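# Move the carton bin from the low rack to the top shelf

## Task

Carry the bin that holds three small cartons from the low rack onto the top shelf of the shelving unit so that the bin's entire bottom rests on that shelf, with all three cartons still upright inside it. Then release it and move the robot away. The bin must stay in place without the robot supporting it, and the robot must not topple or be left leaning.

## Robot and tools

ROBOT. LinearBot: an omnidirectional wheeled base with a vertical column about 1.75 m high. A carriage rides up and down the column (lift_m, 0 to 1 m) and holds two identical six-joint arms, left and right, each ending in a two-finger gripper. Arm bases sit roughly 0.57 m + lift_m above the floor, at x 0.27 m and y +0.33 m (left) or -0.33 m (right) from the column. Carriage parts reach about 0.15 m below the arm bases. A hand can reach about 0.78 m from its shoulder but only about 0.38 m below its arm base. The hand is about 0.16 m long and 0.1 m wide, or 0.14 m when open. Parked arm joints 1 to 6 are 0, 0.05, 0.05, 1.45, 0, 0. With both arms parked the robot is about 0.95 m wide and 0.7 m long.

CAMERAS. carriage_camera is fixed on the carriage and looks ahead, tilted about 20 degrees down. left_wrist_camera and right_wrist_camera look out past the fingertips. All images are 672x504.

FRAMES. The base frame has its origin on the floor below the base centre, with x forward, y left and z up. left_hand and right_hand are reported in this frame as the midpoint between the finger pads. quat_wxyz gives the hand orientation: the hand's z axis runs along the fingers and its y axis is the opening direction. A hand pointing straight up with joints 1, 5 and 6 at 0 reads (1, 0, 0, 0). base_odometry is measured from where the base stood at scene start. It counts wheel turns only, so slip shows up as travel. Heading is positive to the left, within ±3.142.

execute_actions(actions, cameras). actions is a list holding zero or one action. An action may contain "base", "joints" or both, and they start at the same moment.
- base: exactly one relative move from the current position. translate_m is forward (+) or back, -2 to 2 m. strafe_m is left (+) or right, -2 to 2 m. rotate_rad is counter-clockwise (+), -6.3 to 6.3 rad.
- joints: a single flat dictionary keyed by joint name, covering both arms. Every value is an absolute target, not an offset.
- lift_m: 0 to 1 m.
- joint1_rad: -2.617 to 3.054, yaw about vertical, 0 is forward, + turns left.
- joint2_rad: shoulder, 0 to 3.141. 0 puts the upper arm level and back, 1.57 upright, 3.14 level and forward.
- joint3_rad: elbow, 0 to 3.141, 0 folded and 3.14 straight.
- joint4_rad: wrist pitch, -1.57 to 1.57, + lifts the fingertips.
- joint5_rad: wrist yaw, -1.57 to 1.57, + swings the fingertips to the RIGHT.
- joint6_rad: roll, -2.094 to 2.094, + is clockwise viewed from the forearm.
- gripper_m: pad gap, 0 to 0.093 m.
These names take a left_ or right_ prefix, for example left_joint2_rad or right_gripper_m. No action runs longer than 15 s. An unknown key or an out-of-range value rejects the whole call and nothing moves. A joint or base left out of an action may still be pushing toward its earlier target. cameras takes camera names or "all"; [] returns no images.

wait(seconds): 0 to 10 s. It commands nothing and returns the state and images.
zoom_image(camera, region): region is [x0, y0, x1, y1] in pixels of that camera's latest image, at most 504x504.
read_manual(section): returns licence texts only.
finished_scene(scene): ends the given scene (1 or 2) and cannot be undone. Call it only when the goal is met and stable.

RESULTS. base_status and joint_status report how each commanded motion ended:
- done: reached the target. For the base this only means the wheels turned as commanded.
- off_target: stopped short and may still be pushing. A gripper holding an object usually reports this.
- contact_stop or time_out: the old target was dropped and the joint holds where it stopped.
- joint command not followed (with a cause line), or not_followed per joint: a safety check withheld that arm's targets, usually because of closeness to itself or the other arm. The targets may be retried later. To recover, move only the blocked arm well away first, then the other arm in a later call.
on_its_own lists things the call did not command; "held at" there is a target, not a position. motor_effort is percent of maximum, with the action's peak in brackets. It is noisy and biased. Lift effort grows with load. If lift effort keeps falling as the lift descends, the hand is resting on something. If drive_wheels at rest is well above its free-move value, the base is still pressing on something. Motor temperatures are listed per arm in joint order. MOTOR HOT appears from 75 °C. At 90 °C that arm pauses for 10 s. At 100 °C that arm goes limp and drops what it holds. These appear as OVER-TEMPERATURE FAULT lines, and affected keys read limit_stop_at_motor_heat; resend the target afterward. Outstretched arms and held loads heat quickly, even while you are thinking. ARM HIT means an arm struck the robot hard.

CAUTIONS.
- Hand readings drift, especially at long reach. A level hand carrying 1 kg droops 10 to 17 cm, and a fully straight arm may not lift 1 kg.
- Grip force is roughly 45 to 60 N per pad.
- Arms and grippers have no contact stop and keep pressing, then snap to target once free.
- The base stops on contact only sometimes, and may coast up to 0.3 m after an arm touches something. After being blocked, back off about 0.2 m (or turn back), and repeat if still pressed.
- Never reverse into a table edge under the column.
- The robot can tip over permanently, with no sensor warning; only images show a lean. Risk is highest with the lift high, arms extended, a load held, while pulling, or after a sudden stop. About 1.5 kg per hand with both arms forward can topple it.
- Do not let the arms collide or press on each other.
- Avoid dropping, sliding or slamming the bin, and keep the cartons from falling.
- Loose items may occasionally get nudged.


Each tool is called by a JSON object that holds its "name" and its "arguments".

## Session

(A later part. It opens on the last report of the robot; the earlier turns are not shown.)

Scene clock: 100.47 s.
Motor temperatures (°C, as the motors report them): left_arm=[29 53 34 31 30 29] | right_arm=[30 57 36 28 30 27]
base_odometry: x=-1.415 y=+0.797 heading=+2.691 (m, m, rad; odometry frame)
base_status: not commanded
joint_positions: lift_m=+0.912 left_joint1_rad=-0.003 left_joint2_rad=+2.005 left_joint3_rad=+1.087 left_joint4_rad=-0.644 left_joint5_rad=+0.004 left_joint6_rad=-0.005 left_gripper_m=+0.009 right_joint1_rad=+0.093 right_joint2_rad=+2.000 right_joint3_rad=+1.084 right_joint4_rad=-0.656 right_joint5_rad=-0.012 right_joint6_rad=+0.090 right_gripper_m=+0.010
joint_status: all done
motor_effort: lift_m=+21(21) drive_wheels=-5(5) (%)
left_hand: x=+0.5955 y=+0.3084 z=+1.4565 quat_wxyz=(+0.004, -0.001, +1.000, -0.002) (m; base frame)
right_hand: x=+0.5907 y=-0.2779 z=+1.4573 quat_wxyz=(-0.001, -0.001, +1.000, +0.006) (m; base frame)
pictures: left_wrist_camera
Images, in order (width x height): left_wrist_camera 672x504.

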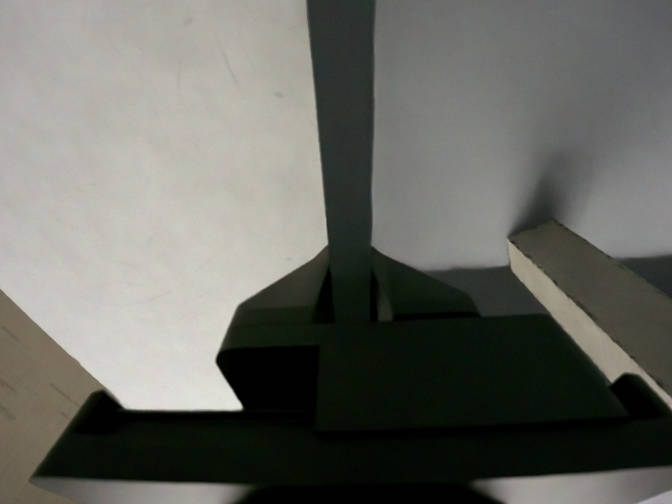

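{"name": "execute_actions", "arguments": {"actions": [{"joints":{"left_gripper_m":0.06,"right_gripper_m":0.06}}], "cameras": []}}

{"name": "execute_actions", "arguments": {"actions": [{"joints":{"lift_m":1.0}}], "cameras": ["carriage_camera"]}}

{"name": "execute_actions", "arguments": {"actions": [{"base":{"translate_m":-0.6}}], "cameras": ["carriage_camera"]}}

Scene clock: 105.20 s.
Motor temperatures (°C, as the motors report them): left_arm=[29 53 34 31 30 29] | right_arm=[30 57 36 28 30 27]
base_odometry: x=-1.415 y=+0.797 heading=+2.691 (m, m, rad; odometry frame)
base_status: not commanded
joint_positions: lift_m=+0.912 left_joint1_rad=-0.003 left_joint2_rad=+2.005 left_joint3_rad=+1.087 left_joint4_rad=-0.644 left_joint5_rad=+0.004 left_joint6_rad=-0.006 left_gripper_m=+0.060 right_joint1_rad=+0.093 right_joint2_rad=+2.000 right_joint3_rad=+1.084 right_joint4_rad=-0.655 right_joint5_rad=-0.012 right_joint6_rad=+0.090 right_gripper_m=+0.060
joint_status: all done
motor_effort: lift_m=+21(21) drive_wheels=+6(6) (%)
left_hand: x=+0.5955 y=+0.3084 z=+1.4565 quat_wxyz=(+0.004, -0.001, +1.000, -0.002) (m; base frame)
right_hand: x=+0.5911 y=-0.2778 z=+1.4572 quat_wxyz=(-0.001, -0.001, +1.000, +0.006) (m; base frame)
pictures: none
No camera images: the call's "cameras" was empty. Leave "cameras" out to get every camera's image.

Scene clock: 106.10 s.
Motor temperatures (°C, as the motors report them): left_arm=[29 53 34 31 30 29] | right_arm=[30 57 36 28 30 27]
base_odometry: x=-1.415 y=+0.797 heading=+2.691 (m, m, rad; odometry frame)
base_status: not commanded
joint_positions: lift_m=+1.000 left_joint1_rad=-0.003 left_joint2_rad=+1.996 left_joint3_rad=+1.087 left_joint4_rad=-0.645 left_joint5_rad=+0.004 left_joint6_rad=-0.006 left_gripper_m=+0.060 right_joint1_rad=+0.093 right_joint2_rad=+2.000 right_joint3_rad=+1.084 right_joint4_rad=-0.651 right_joint5_rad=-0.011 right_joint6_rad=+0.090 right_gripper_m=+0.060
joint_status: all done
motor_effort: lift_m=+24(28) drive_wheels=+6(5) (%)
left_hand: x=+0.5968 y=+0.3084 z=+1.5469 quat_wxyz=(+0.008, -0.001, +1.000, -0.002) (m; base frame)
right_hand: x=+0.5919 y=-0.2778 z=+1.5449 quat_wxyz=(+0.001, -0.001, +1.000, +0.006) (m; base frame)
pictures: carriage_camera
Images, in order (width x height): carriage_camera 672x504.

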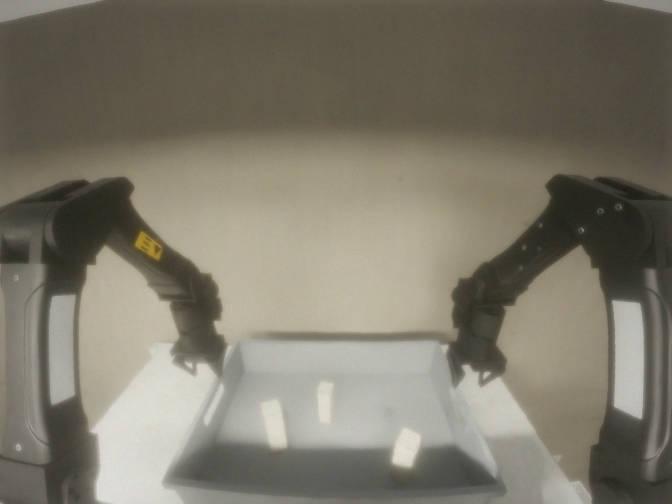

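Scene clock: 109.47 s.
Motor temperatures (°C, as the motors report them): left_arm=[29 52 34 31 30 29] | right_arm=[30 57 37 28 30 27]
base_odometry: x=-0.875 y=+0.536 heading=+2.691 (m, m, rad; odometry frame)
base_status: done
joint_positions: lift_m=+1.000 left_joint1_rad=-0.003 left_joint2_rad=+1.996 left_joint3_rad=+1.087 left_joint4_rad=-0.645 left_joint5_rad=+0.004 left_joint6_rad=-0.006 left_gripper_m=+0.060 right_joint1_rad=+0.093 right_joint2_rad=+2.000 right_joint3_rad=+1.084 right_joint4_rad=-0.649 right_joint5_rad=-0.010 right_joint6_rad=+0.090 right_gripper_m=+0.060
joint_status: not commanded
motor_effort: lift_m=+24(24) drive_wheels=-2(22) (%)
left_hand: x=+0.5969 y=+0.3084 z=+1.5469 quat_wxyz=(+0.008, -0.001, +1.000, -0.002) (m; base frame)
right_hand: x=+0.5926 y=-0.2779 z=+1.5449 quat_wxyz=(+0.003, -0.001, +1.000, +0.005) (m; base frame)
pictures: carriage_camera
Images, in order (width x height): carriage_camera 672x504.

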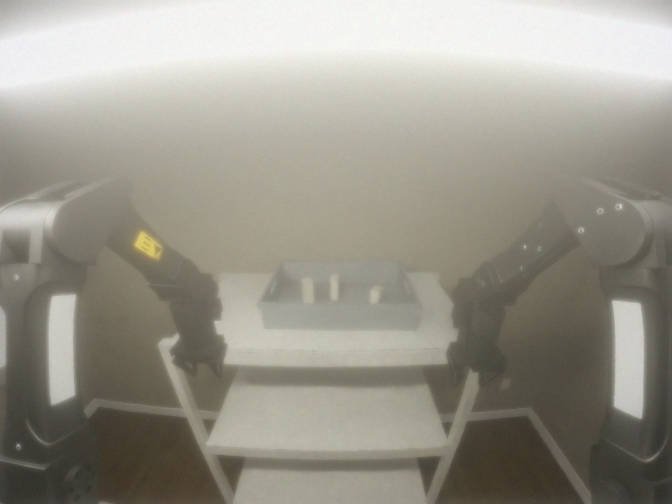

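{"name": "finished_scene", "arguments": {"scene": 2}}

The scene is finished: the task was done.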